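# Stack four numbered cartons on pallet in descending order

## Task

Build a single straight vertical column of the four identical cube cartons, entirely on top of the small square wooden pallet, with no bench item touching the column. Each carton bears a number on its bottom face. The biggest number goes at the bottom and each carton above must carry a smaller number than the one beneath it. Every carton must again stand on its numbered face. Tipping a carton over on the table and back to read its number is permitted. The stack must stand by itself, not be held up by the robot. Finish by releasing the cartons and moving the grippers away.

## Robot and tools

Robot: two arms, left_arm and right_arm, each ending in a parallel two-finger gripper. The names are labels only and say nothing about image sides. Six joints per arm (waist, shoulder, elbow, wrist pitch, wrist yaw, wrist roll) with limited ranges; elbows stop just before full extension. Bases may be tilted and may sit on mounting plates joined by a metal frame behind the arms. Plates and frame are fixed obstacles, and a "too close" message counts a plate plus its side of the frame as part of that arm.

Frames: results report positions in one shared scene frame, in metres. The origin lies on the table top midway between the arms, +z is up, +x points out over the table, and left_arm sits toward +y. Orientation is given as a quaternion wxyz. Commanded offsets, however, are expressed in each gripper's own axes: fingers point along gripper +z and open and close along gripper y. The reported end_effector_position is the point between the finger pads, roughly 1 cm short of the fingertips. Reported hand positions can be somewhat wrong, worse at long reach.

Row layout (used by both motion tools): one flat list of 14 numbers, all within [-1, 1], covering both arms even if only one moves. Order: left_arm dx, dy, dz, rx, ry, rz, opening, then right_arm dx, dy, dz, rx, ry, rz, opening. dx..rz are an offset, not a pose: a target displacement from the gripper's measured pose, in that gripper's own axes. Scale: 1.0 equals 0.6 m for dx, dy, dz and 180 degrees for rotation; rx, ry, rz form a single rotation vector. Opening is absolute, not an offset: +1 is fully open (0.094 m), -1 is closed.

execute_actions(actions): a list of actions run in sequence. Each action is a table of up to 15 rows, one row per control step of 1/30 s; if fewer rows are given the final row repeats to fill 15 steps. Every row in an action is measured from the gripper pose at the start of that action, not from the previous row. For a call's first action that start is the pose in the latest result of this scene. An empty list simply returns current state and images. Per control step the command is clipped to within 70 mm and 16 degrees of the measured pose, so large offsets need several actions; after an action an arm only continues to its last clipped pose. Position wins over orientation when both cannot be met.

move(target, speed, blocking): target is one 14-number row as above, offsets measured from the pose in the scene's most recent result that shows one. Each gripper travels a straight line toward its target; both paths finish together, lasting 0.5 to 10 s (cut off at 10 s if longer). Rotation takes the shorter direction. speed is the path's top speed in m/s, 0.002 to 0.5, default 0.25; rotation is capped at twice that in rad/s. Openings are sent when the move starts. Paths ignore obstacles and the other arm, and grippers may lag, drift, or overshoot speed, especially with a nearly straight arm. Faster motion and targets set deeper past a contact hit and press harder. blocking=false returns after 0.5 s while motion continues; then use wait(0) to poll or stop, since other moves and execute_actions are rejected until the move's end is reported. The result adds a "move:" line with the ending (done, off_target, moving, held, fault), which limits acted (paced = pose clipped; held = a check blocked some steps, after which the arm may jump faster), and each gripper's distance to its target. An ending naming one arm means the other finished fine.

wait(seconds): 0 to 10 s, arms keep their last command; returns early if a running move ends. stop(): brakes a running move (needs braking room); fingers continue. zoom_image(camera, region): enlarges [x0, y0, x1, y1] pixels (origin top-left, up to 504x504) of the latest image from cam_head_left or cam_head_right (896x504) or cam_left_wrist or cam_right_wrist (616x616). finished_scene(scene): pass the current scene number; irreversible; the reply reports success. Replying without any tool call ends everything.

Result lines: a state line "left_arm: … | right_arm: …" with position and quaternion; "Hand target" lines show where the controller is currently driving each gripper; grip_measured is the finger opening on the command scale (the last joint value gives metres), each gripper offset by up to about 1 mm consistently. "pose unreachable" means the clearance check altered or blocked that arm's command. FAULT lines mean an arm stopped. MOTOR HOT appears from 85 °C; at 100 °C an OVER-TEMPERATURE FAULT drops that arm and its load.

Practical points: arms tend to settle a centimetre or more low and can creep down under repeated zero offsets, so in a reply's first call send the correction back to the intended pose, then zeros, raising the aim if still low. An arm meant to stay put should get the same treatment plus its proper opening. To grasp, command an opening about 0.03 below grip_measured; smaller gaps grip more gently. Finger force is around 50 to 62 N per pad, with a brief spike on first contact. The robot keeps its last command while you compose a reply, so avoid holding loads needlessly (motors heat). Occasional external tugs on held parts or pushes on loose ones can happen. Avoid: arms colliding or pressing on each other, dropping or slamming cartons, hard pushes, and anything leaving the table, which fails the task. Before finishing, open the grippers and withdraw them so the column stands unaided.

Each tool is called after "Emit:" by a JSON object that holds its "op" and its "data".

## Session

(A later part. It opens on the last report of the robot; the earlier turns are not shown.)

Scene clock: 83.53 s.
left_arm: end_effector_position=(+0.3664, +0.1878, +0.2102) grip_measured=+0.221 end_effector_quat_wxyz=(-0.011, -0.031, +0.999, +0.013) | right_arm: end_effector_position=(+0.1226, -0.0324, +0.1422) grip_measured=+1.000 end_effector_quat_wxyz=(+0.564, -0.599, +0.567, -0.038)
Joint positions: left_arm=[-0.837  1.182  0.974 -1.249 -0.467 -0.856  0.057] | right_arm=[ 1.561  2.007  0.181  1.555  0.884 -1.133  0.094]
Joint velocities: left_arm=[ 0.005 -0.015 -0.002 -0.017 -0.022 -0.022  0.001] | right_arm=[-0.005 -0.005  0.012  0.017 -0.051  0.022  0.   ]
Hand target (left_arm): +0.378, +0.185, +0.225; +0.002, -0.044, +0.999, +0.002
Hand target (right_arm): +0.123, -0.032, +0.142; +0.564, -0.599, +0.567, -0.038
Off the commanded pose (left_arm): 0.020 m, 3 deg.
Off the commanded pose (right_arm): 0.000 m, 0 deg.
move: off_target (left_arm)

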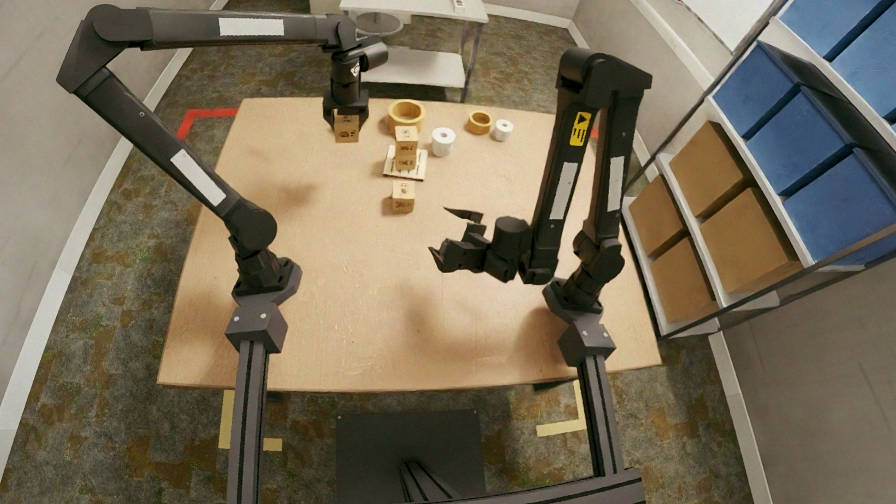

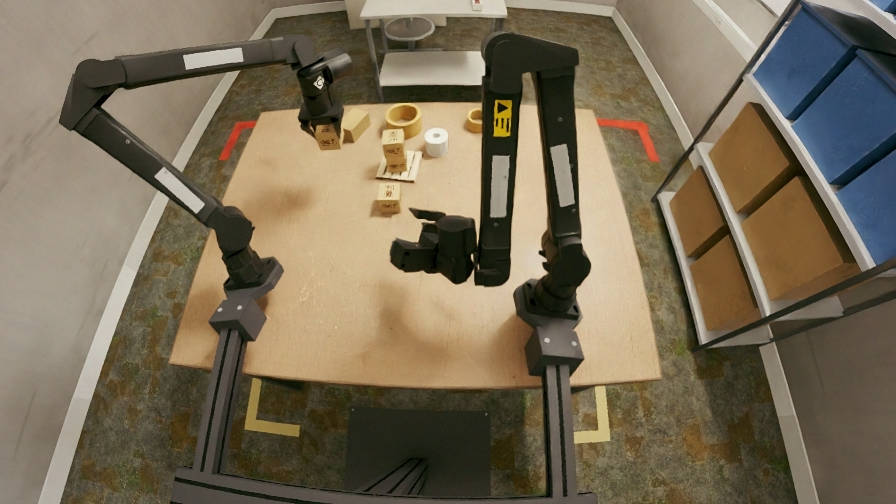

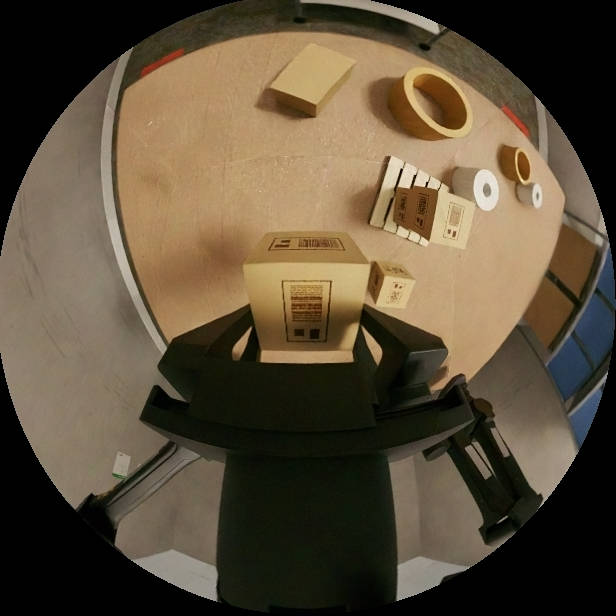

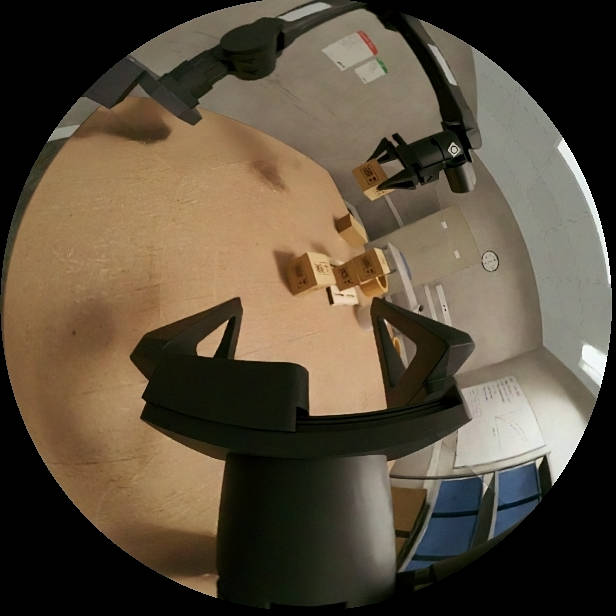

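Emit:
{"op": "move", "data": {"target": [-0.093,-0.275,-0.015,0.008,-0.007,0,0.18,0,0,0,0,0,0,1]}}

Scene clock: 84.97 s.
left_arm: end_effector_position=(+0.4231, +0.0349, +0.2017) grip_measured=+0.221 end_effector_quat_wxyz=(-0.008, -0.022, +1.000, +0.011) | right_arm: end_effector_position=(+0.1226, -0.0324, +0.1422) grip_measured=+1.000 end_effector_quat_wxyz=(+0.564, -0.599, +0.567, -0.038)
Joint positions: left_arm=[-0.96   1.606  1.356 -1.262 -0.479 -0.972  0.057] | right_arm=[ 1.561  2.007  0.181  1.555  0.884 -1.133  0.094]
Joint velocities: left_arm=[-0.024 -0.015 -0.012  0.007 -0.037  0.022 -0.001] | right_arm=[-0.005 -0.015  0.007  0.017  0.007  0.037  0.   ]
Hand target (left_arm): +0.432, +0.027, +0.215; +0.001, -0.031, +1.000, +0.001
Hand target (right_arm): +0.123, -0.032, +0.142; +0.564, -0.599, +0.567, -0.038
Off the commanded pose (left_arm): 0.017 m, 2 deg.
Off the commanded pose (right_arm): 0.000 m, 0 deg.
move: off_target (left_arm)

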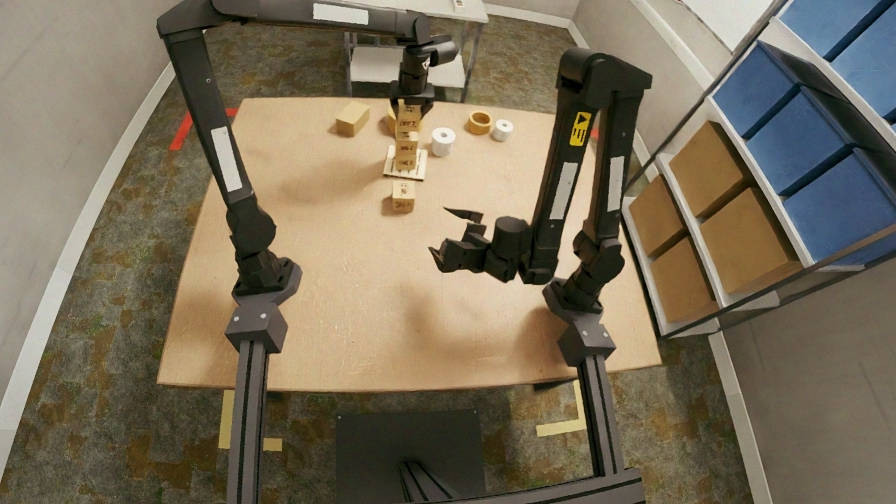

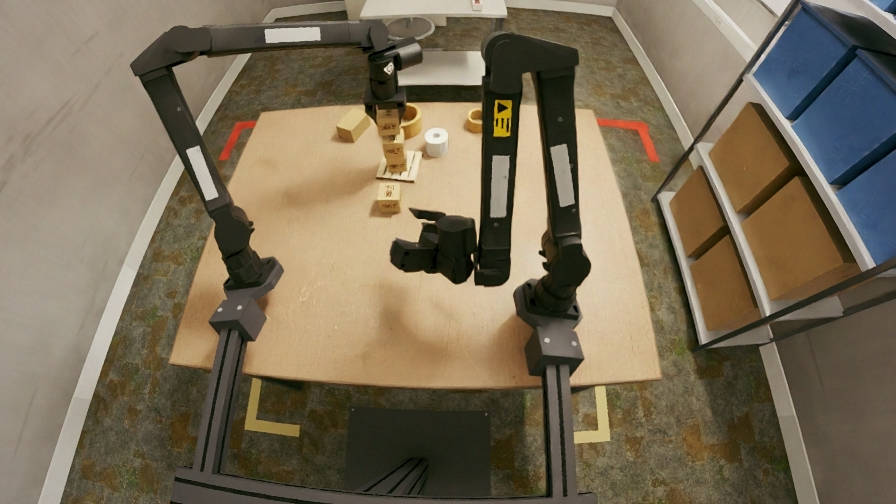

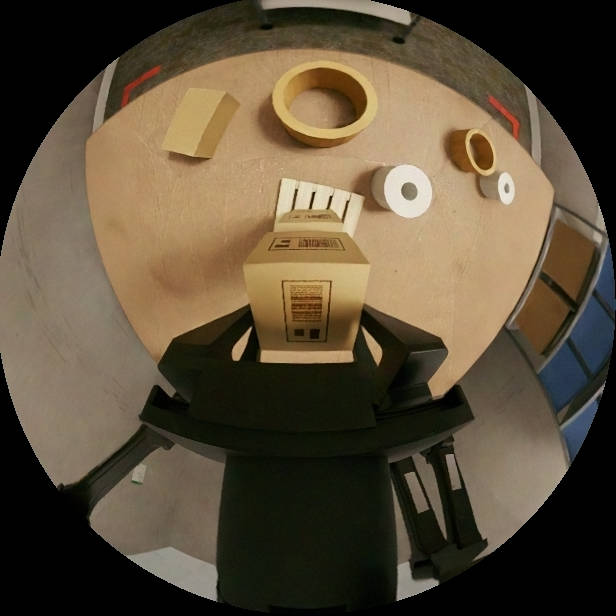

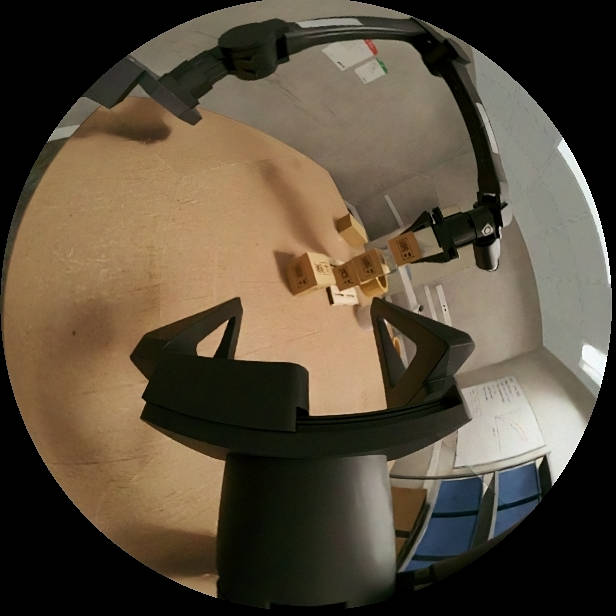

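Emit:
{"op": "move", "data": {"target": [0,-0.008,0.058,0.007,-0.005,-0.003,0.18,0,0,0,0,0,0,1], "speed": 0.04}}

Emit:
{"op": "zoom_image", "data": {"camera": "cam_head_left", "region": [350,70,470,190]}}

Emit:
{"op": "zoom_image", "data": {"camera": "cam_right_wrist", "region": [330,200,450,320]}}

Scene clock: 86.37 s.
left_arm: end_effector_position=(+0.4204, +0.0332, +0.1729) grip_measured=+0.221 end_effector_quat_wxyz=(+0.001, -0.030, +1.000, +0.000) | right_arm: end_effector_position=(+0.1226, -0.0324, +0.1422) grip_measured=+1.000 end_effector_quat_wxyz=(+0.564, -0.599, +0.567, -0.038)
Joint positions: left_arm=[-0.939  1.612  1.288 -1.144 -0.48  -0.949  0.057] | right_arm=[ 1.561  2.007  0.181  1.555  0.884 -1.133  0.094]
Joint velocities: left_arm=[-0.005  0.005 -0.002 -0.022 -0.007  0.037 -0.001] | right_arm=[ 0.024 -0.005 -0.002  0.007  0.007 -0.022  0.   ]
Hand target (left_arm): +0.423, +0.031, +0.167; -0.001, -0.027, +1.000, +0.001
Hand target (right_arm): +0.123, -0.032, +0.142; +0.564, -0.599, +0.567, -0.038
Off the commanded pose (left_arm): 0.007 m, 0 deg.
Off the commanded pose (right_arm): 0.000 m, 0 deg.
move: done

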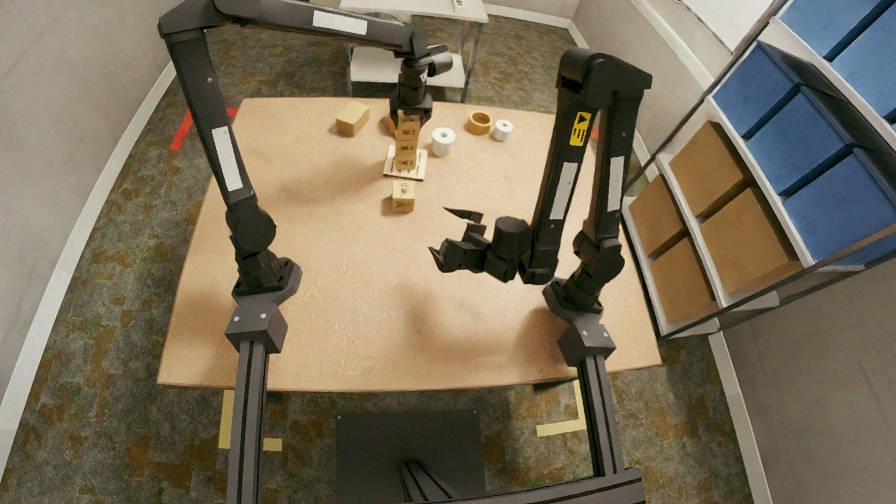

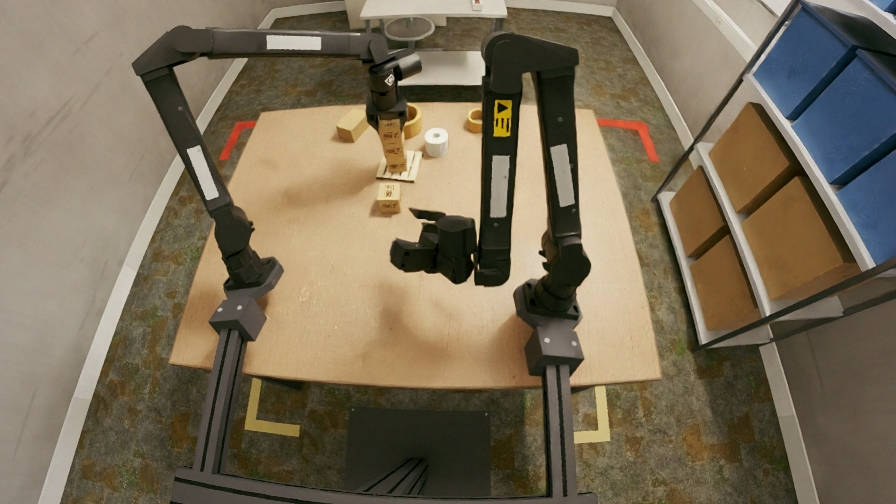

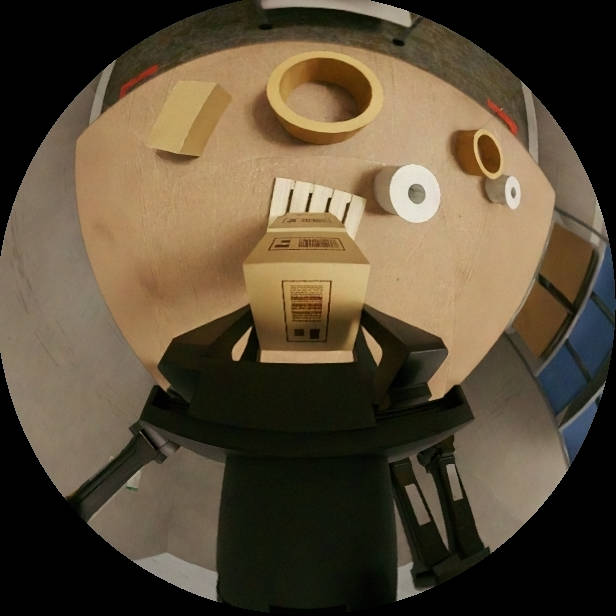

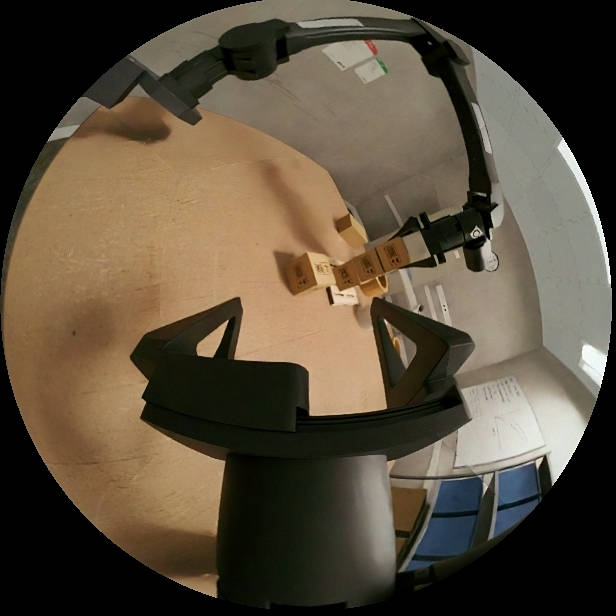

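Region (350, 70, 470, 190) of cam_head_left's 896x504 image, scaled by 4.200, with more detail than that image has.

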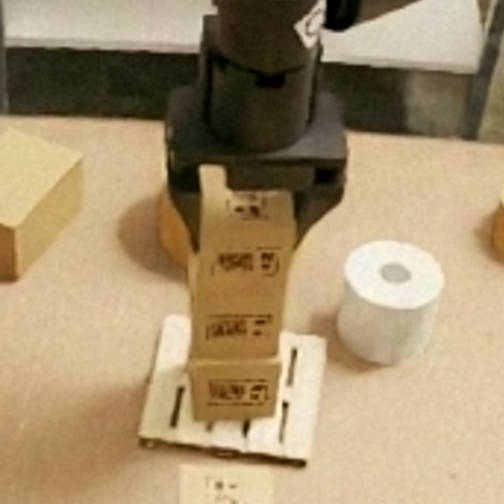

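Region (330, 200, 450, 320) of cam_right_wrist's 616x616 image, scaled by 4.200, with more detail than that image has.

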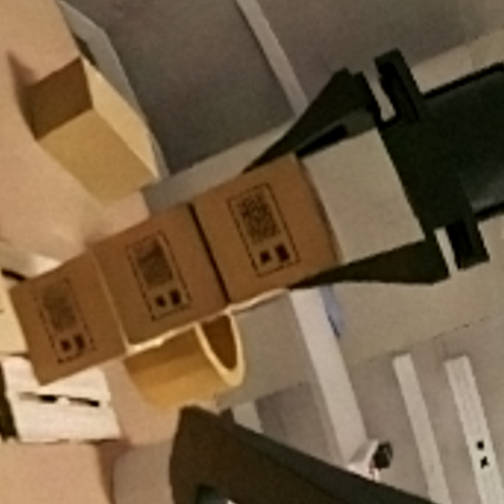

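Emit:
{"op": "execute_actions", "data": {"actions": [[[-0.002,-0.002,0.017,0,0,0,0.18,0,0,0,0,0,0,1]],[[0,0,0,0,0,0,0.4,0,0,0,0,0,0,1]],[[0,0,0,0,0,0,1,0,0,0,0,0,0,1]],[[-0.015,-0.01,-0.12,0,0,0,1,0,0,0,0,0,0,1]]]}}

Emit:
{"op": "move", "data": {"target": [0.25,0.02,-0.01,0,0,0.015,1,0,0,0,0,0,0,1]}}

Emit:
{"op": "move", "data": {"target": [0,-0.01,0.2,0.004,0,0,1,0,0,0,0,0,0,1], "speed": 0.15}}

Scene clock: 88.90 s.
left_arm: end_effector_position=(+0.4186, +0.0297, +0.2313) grip_measured=+1.000 end_effector_quat_wxyz=(-0.004, -0.018, +1.000, +0.006) | right_arm: end_effector_position=(+0.1226, -0.0324, +0.1422) grip_measured=+1.000 end_effector_quat_wxyz=(+0.564, -0.599, +0.567, -0.038)
Joint positions: left_arm=[-1.001  1.587  1.396 -1.326 -0.482 -1.003  0.094] | right_arm=[ 1.561  2.007  0.181  1.555  0.884 -1.133  0.094]
Joint velocities: left_arm=[ 0.005 -0.015 -0.002 -0.012 -0.066 -0.007  0.   ] | right_arm=[ 0.005 -0.005  0.002 -0.012 -0.037  0.007  0.   ]
Hand target (left_arm): +0.428, +0.028, +0.242; +0.002, -0.031, +1.000, -0.001
Hand target (right_arm): +0.123, -0.032, +0.142; +0.564, -0.599, +0.567, -0.038
Off the commanded pose (left_arm): 0.014 m, 2 deg.
Off the commanded pose (right_arm): 0.000 m, 0 deg.

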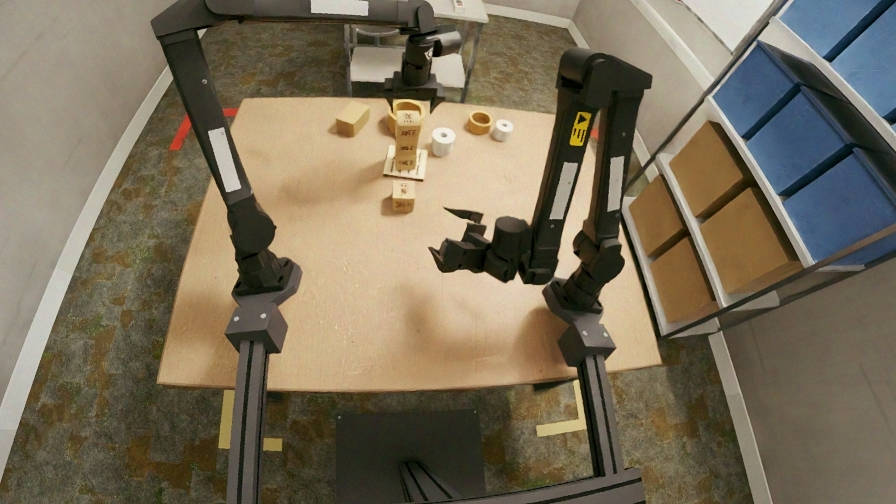

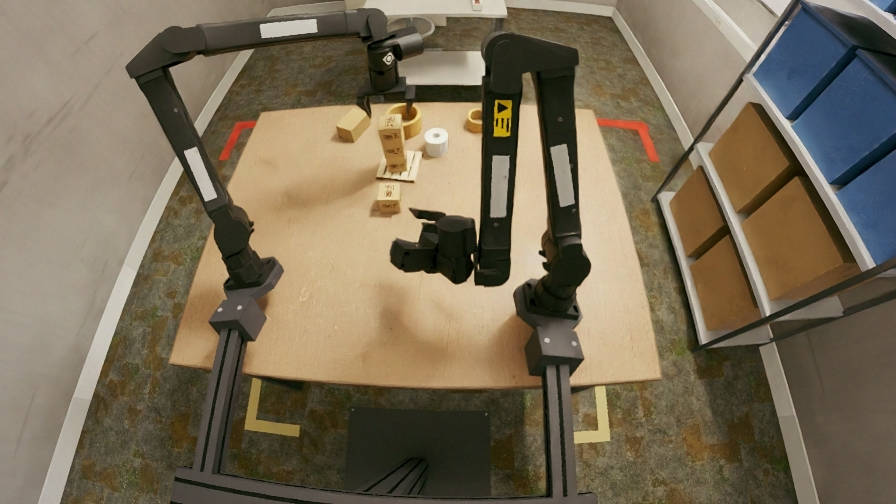

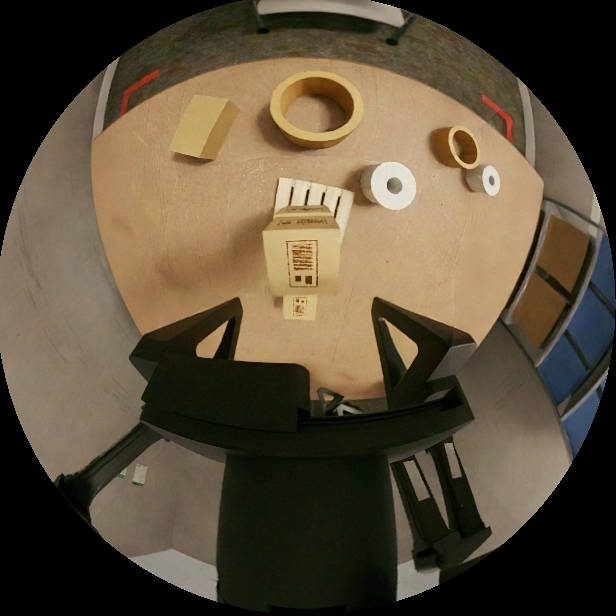

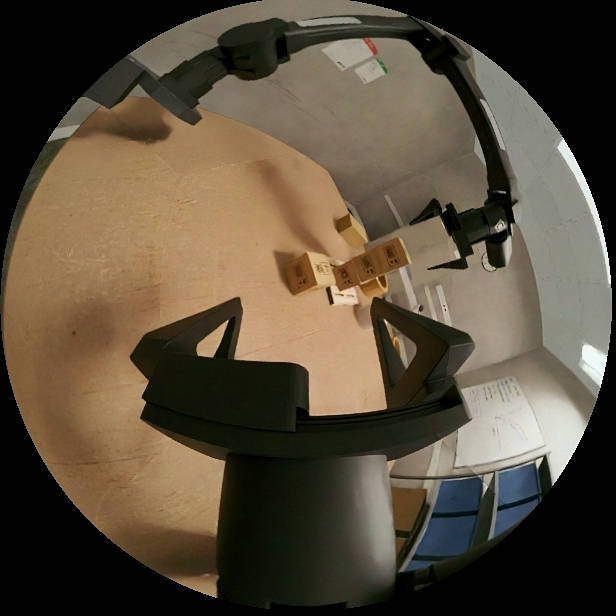

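Scene clock: 90.07 s.
left_arm: end_effector_position=(+0.2639, +0.0373, +0.2323) grip_measured=+1.000 end_effector_quat_wxyz=(-0.006, +0.022, +1.000, +0.018) | right_arm: end_effector_position=(+0.1226, -0.0324, +0.1422) grip_measured=+1.000 end_effector_quat_wxyz=(+0.564, -0.599, +0.567, -0.038)
Joint positions: left_arm=[-1.279  1.487  1.106 -1.31  -0.481 -1.251  0.094] | right_arm=[ 1.561  2.007  0.181  1.555  0.884 -1.133  0.094]
Joint velocities: left_arm=[-0.005 -0.015 -0.007 -0.002  0.022 -0.022  0.   ] | right_arm=[-0.015  0.005  0.007 -0.027 -0.051 -0.081  0.   ]
Hand target (left_arm): +0.269, +0.036, +0.239; -0.003, +0.006, +1.000, +0.006
Hand target (right_arm): +0.123, -0.032, +0.142; +0.564, -0.599, +0.567, -0.038
Off the commanded pose (left_arm): 0.008 m, 2 deg.
Off the commanded pose (right_arm): 0.000 m, 0 deg.
move: done

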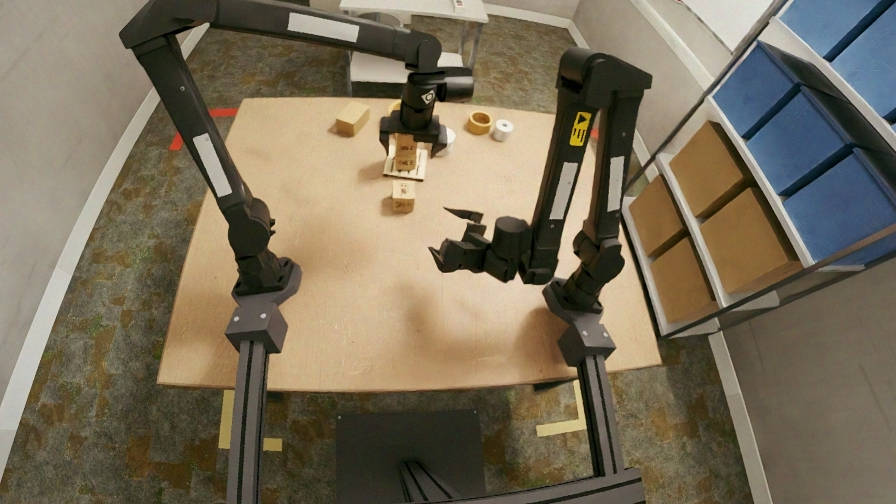

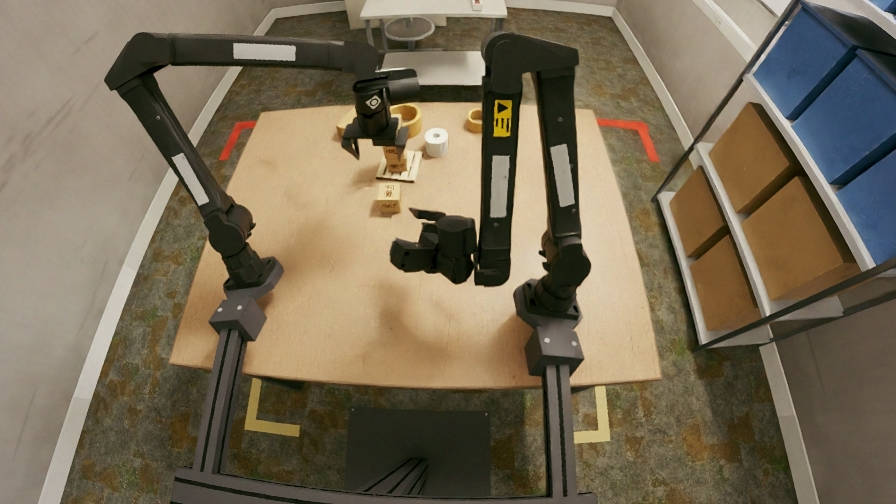

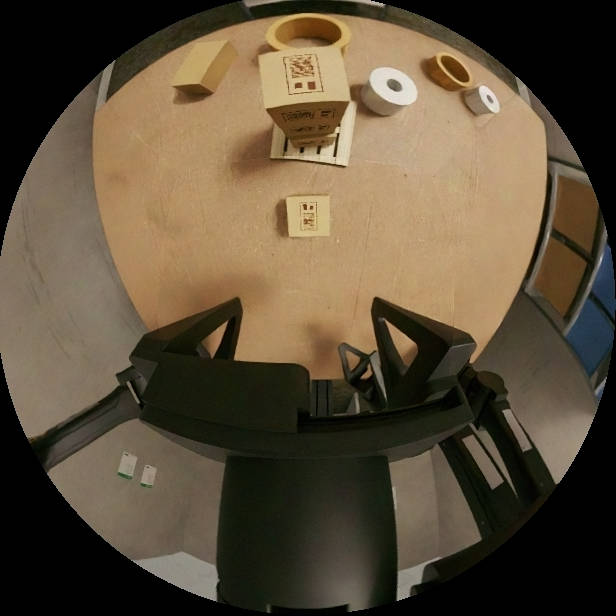

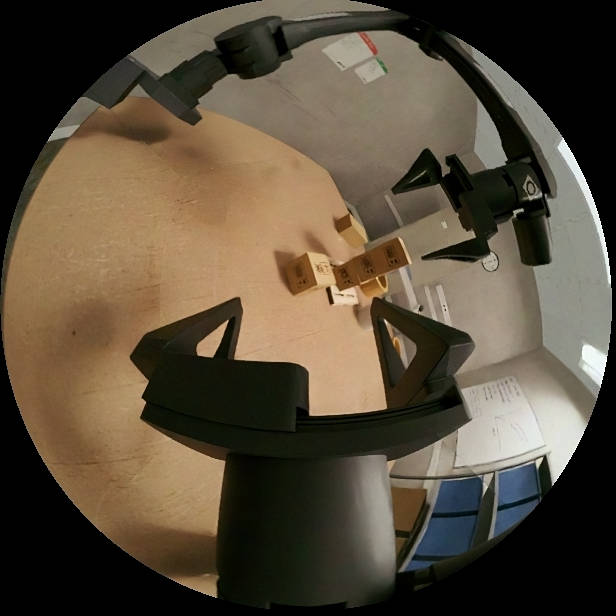

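Scene clock: 91.27 s.
left_arm: end_effector_position=(+0.2591, +0.0372, +0.1148) grip_measured=+1.000 end_effector_quat_wxyz=(-0.009, +0.018, +1.000, +0.012) | right_arm: end_effector_position=(+0.1226, -0.0324, +0.1422) grip_measured=+1.000 end_effector_quat_wxyz=(+0.564, -0.599, +0.567, -0.038)
Joint positions: left_arm=[-1.148  1.603  0.924 -0.935 -0.481 -1.106  0.094] | right_arm=[ 1.561  2.007  0.181  1.555  0.884 -1.133  0.094]
Joint velocities: left_arm=[-0.015 -0.005 -0.007  0.002 -0.022 -0.037  0.   ] | right_arm=[-0.015 -0.015 -0.012  0.007  0.037 -0.022  0.   ]
Hand target (left_arm): +0.262, +0.035, +0.112; -0.007, +0.022, +1.000, +0.012
Hand target (right_arm): +0.123, -0.032, +0.142; +0.564, -0.599, +0.567, -0.038
Off the commanded pose (left_arm): 0.004 m, 1 deg.
Off the commanded pose (right_arm): 0.000 m, 0 deg.
move: done

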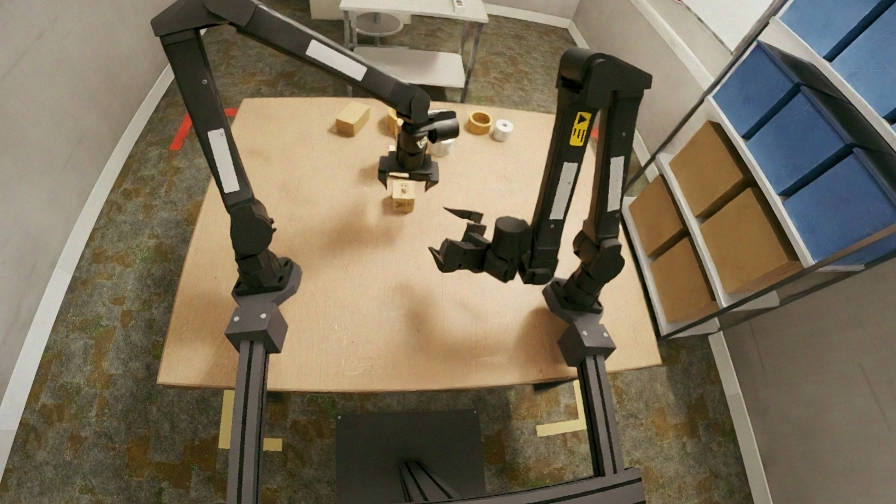

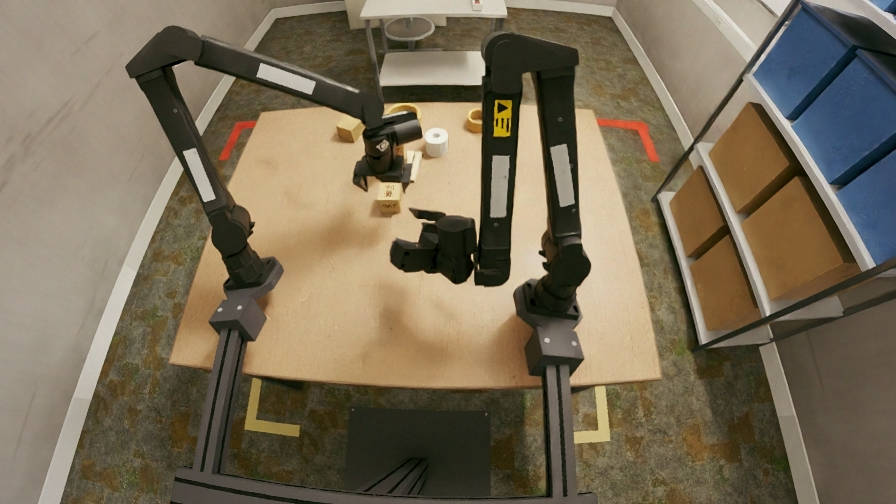

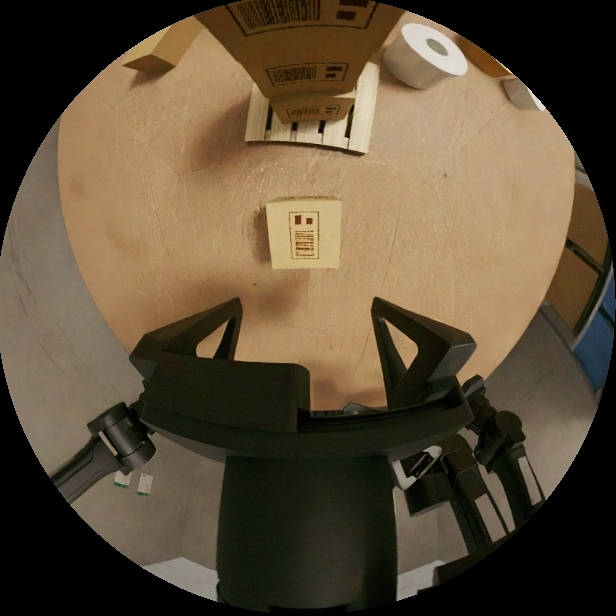

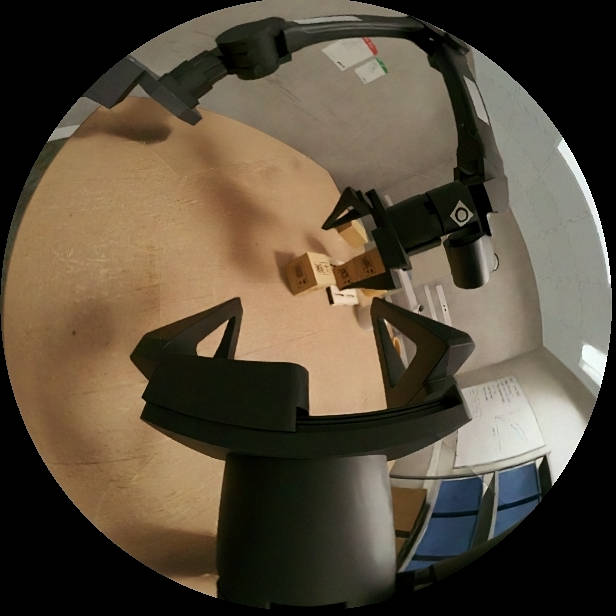

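Emit:
{"op": "execute_actions", "data": {"actions": []}}

Emit:
{"op": "move", "data": {"target": [-0.02,0.003,0.135,0.008,-0.006,-0.005,1,0,0,0,0,0,0,1], "speed": 0.08}}

Scene clock: 91.90 s.
left_arm: end_effector_position=(+0.2591, +0.0372, +0.1148) grip_measured=+1.000 end_effector_quat_wxyz=(-0.009, +0.019, +1.000, +0.012) | right_arm: end_effector_position=(+0.1226, -0.0324, +0.1422) grip_measured=+1.000 end_effector_quat_wxyz=(+0.564, -0.599, +0.567, -0.038)
Joint positions: left_arm=[-1.148  1.603  0.924 -0.935 -0.481 -1.103  0.094] | right_arm=[ 1.561  2.007  0.181  1.555  0.884 -1.133  0.094]
Joint velocities: left_arm=[-0.005 -0.015 -0.012 -0.017  0.051  0.037  0.   ] | right_arm=[-0.024 -0.024  0.002  0.002 -0.007 -0.022  0.   ]
Hand target (left_arm): +0.262, +0.035, +0.112; -0.007, +0.022, +1.000, +0.012
Hand target (right_arm): +0.123, -0.032, +0.142; +0.564, -0.599, +0.567, -0.038
Off the commanded pose (left_arm): 0.004 m, 0 deg.
Off the commanded pose (right_arm): 0.000 m, 0 deg.

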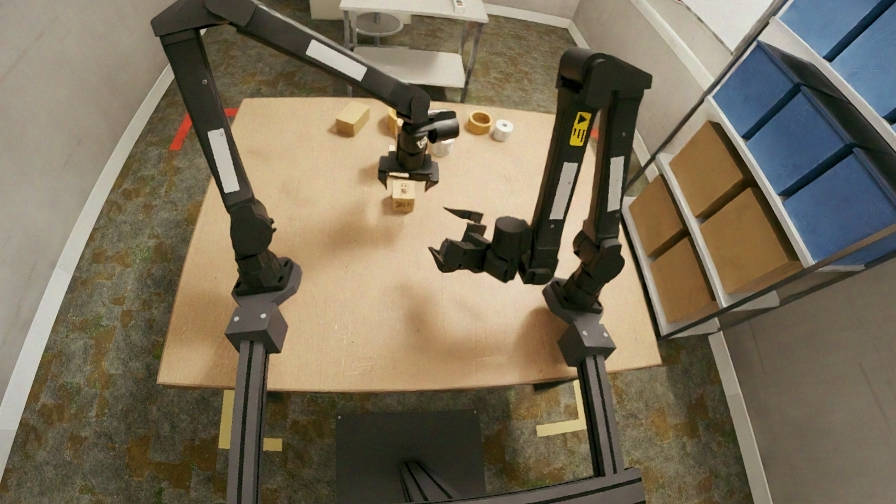

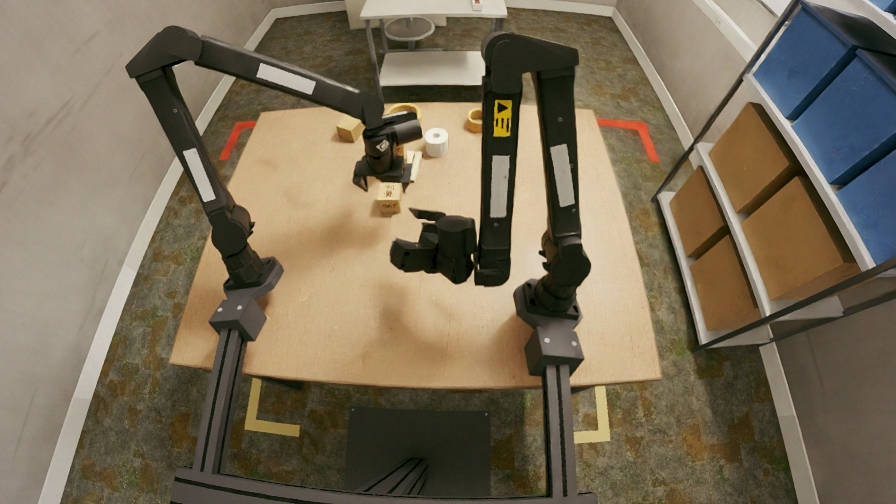

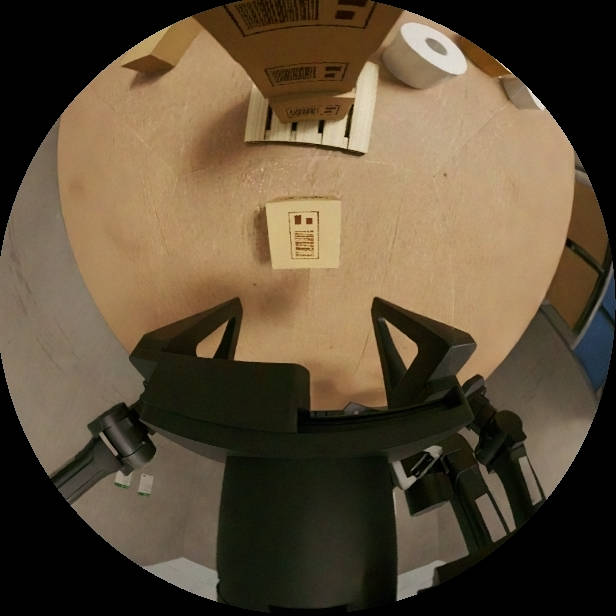

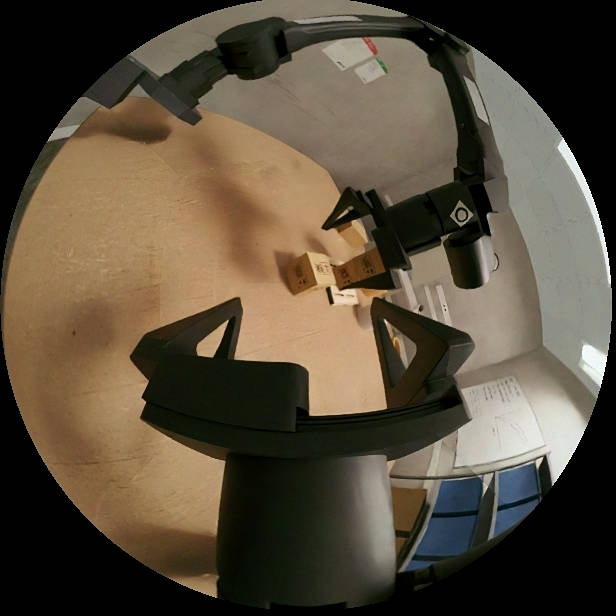

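Scene clock: 93.27 s.
left_arm: end_effector_position=(+0.2691, +0.0400, +0.0390) grip_measured=+1.000 end_effector_quat_wxyz=(-0.000, +0.006, +1.000, -0.003) | right_arm: end_effector_position=(+0.1226, -0.0324, +0.1422) grip_measured=+1.000 end_effector_quat_wxyz=(+0.564, -0.599, +0.567, -0.038)
Joint positions: left_arm=[-1.036  1.711  0.845 -0.648 -0.481 -0.984  0.094] | right_arm=[ 1.561  2.007  0.181  1.555  0.884 -1.133  0.094]
Joint velocities: left_arm=[-0.015 -0.005 -0.002 -0.002 -0.007  0.022  0.   ] | right_arm=[-0.015 -0.005 -0.017 -0.007  0.022 -0.066  0.   ]
Hand target (left_arm): +0.269, +0.040, +0.034; -0.001, +0.011, +1.000, -0.000
Hand target (right_arm): +0.123, -0.032, +0.142; +0.564, -0.599, +0.567, -0.038
Off the commanded pose (left_arm): 0.005 m, 1 deg.
Off the commanded pose (right_arm): 0.000 m, 0 deg.
move: done

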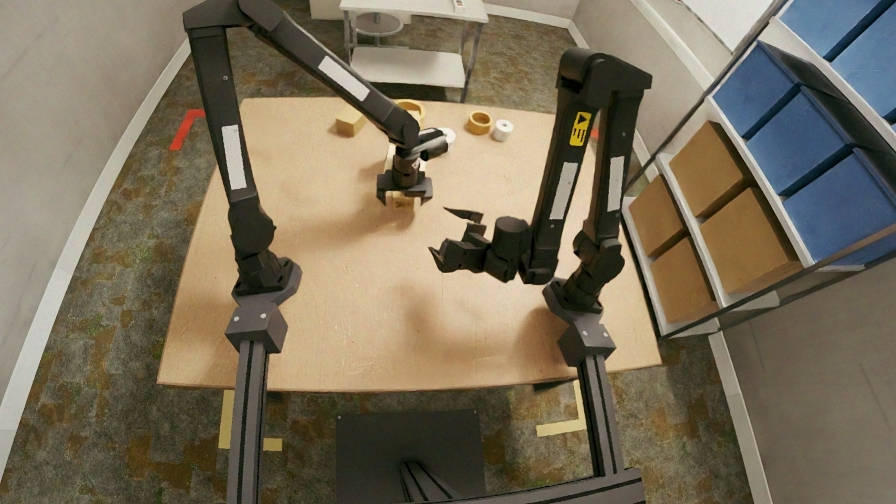

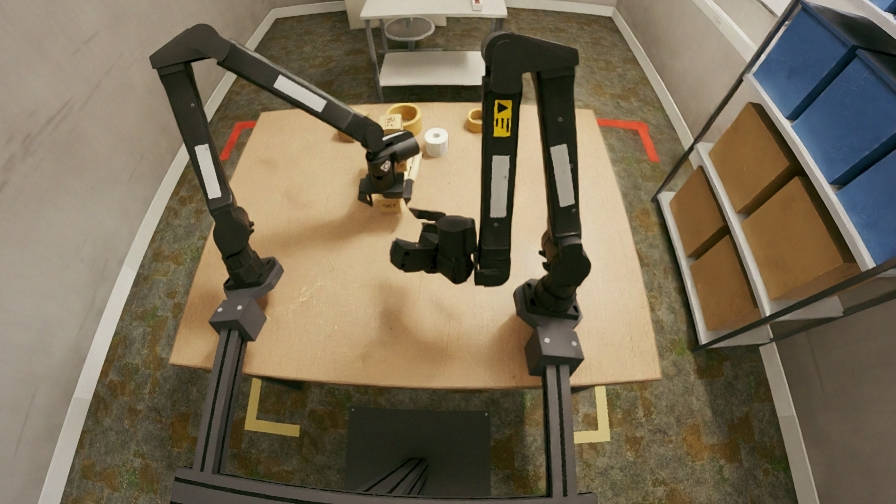

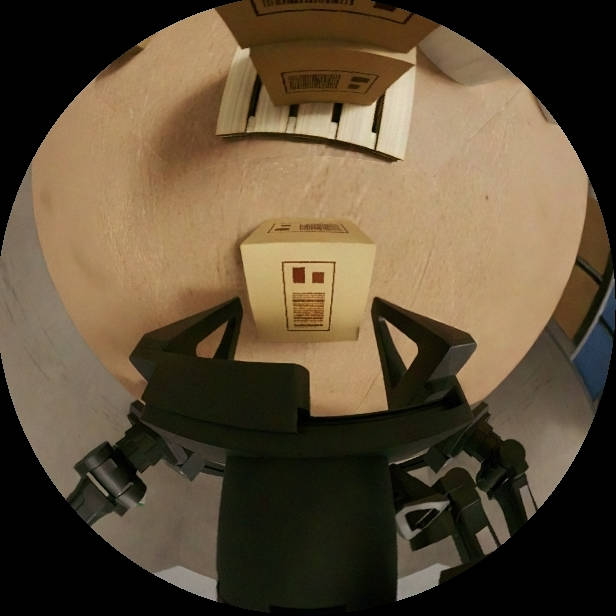

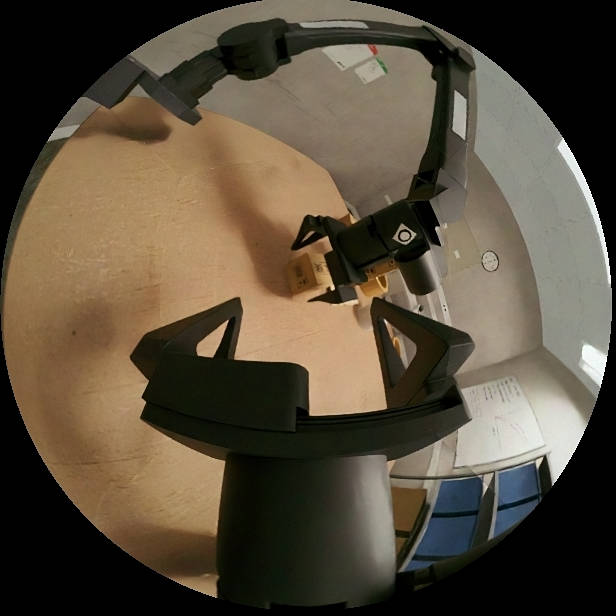

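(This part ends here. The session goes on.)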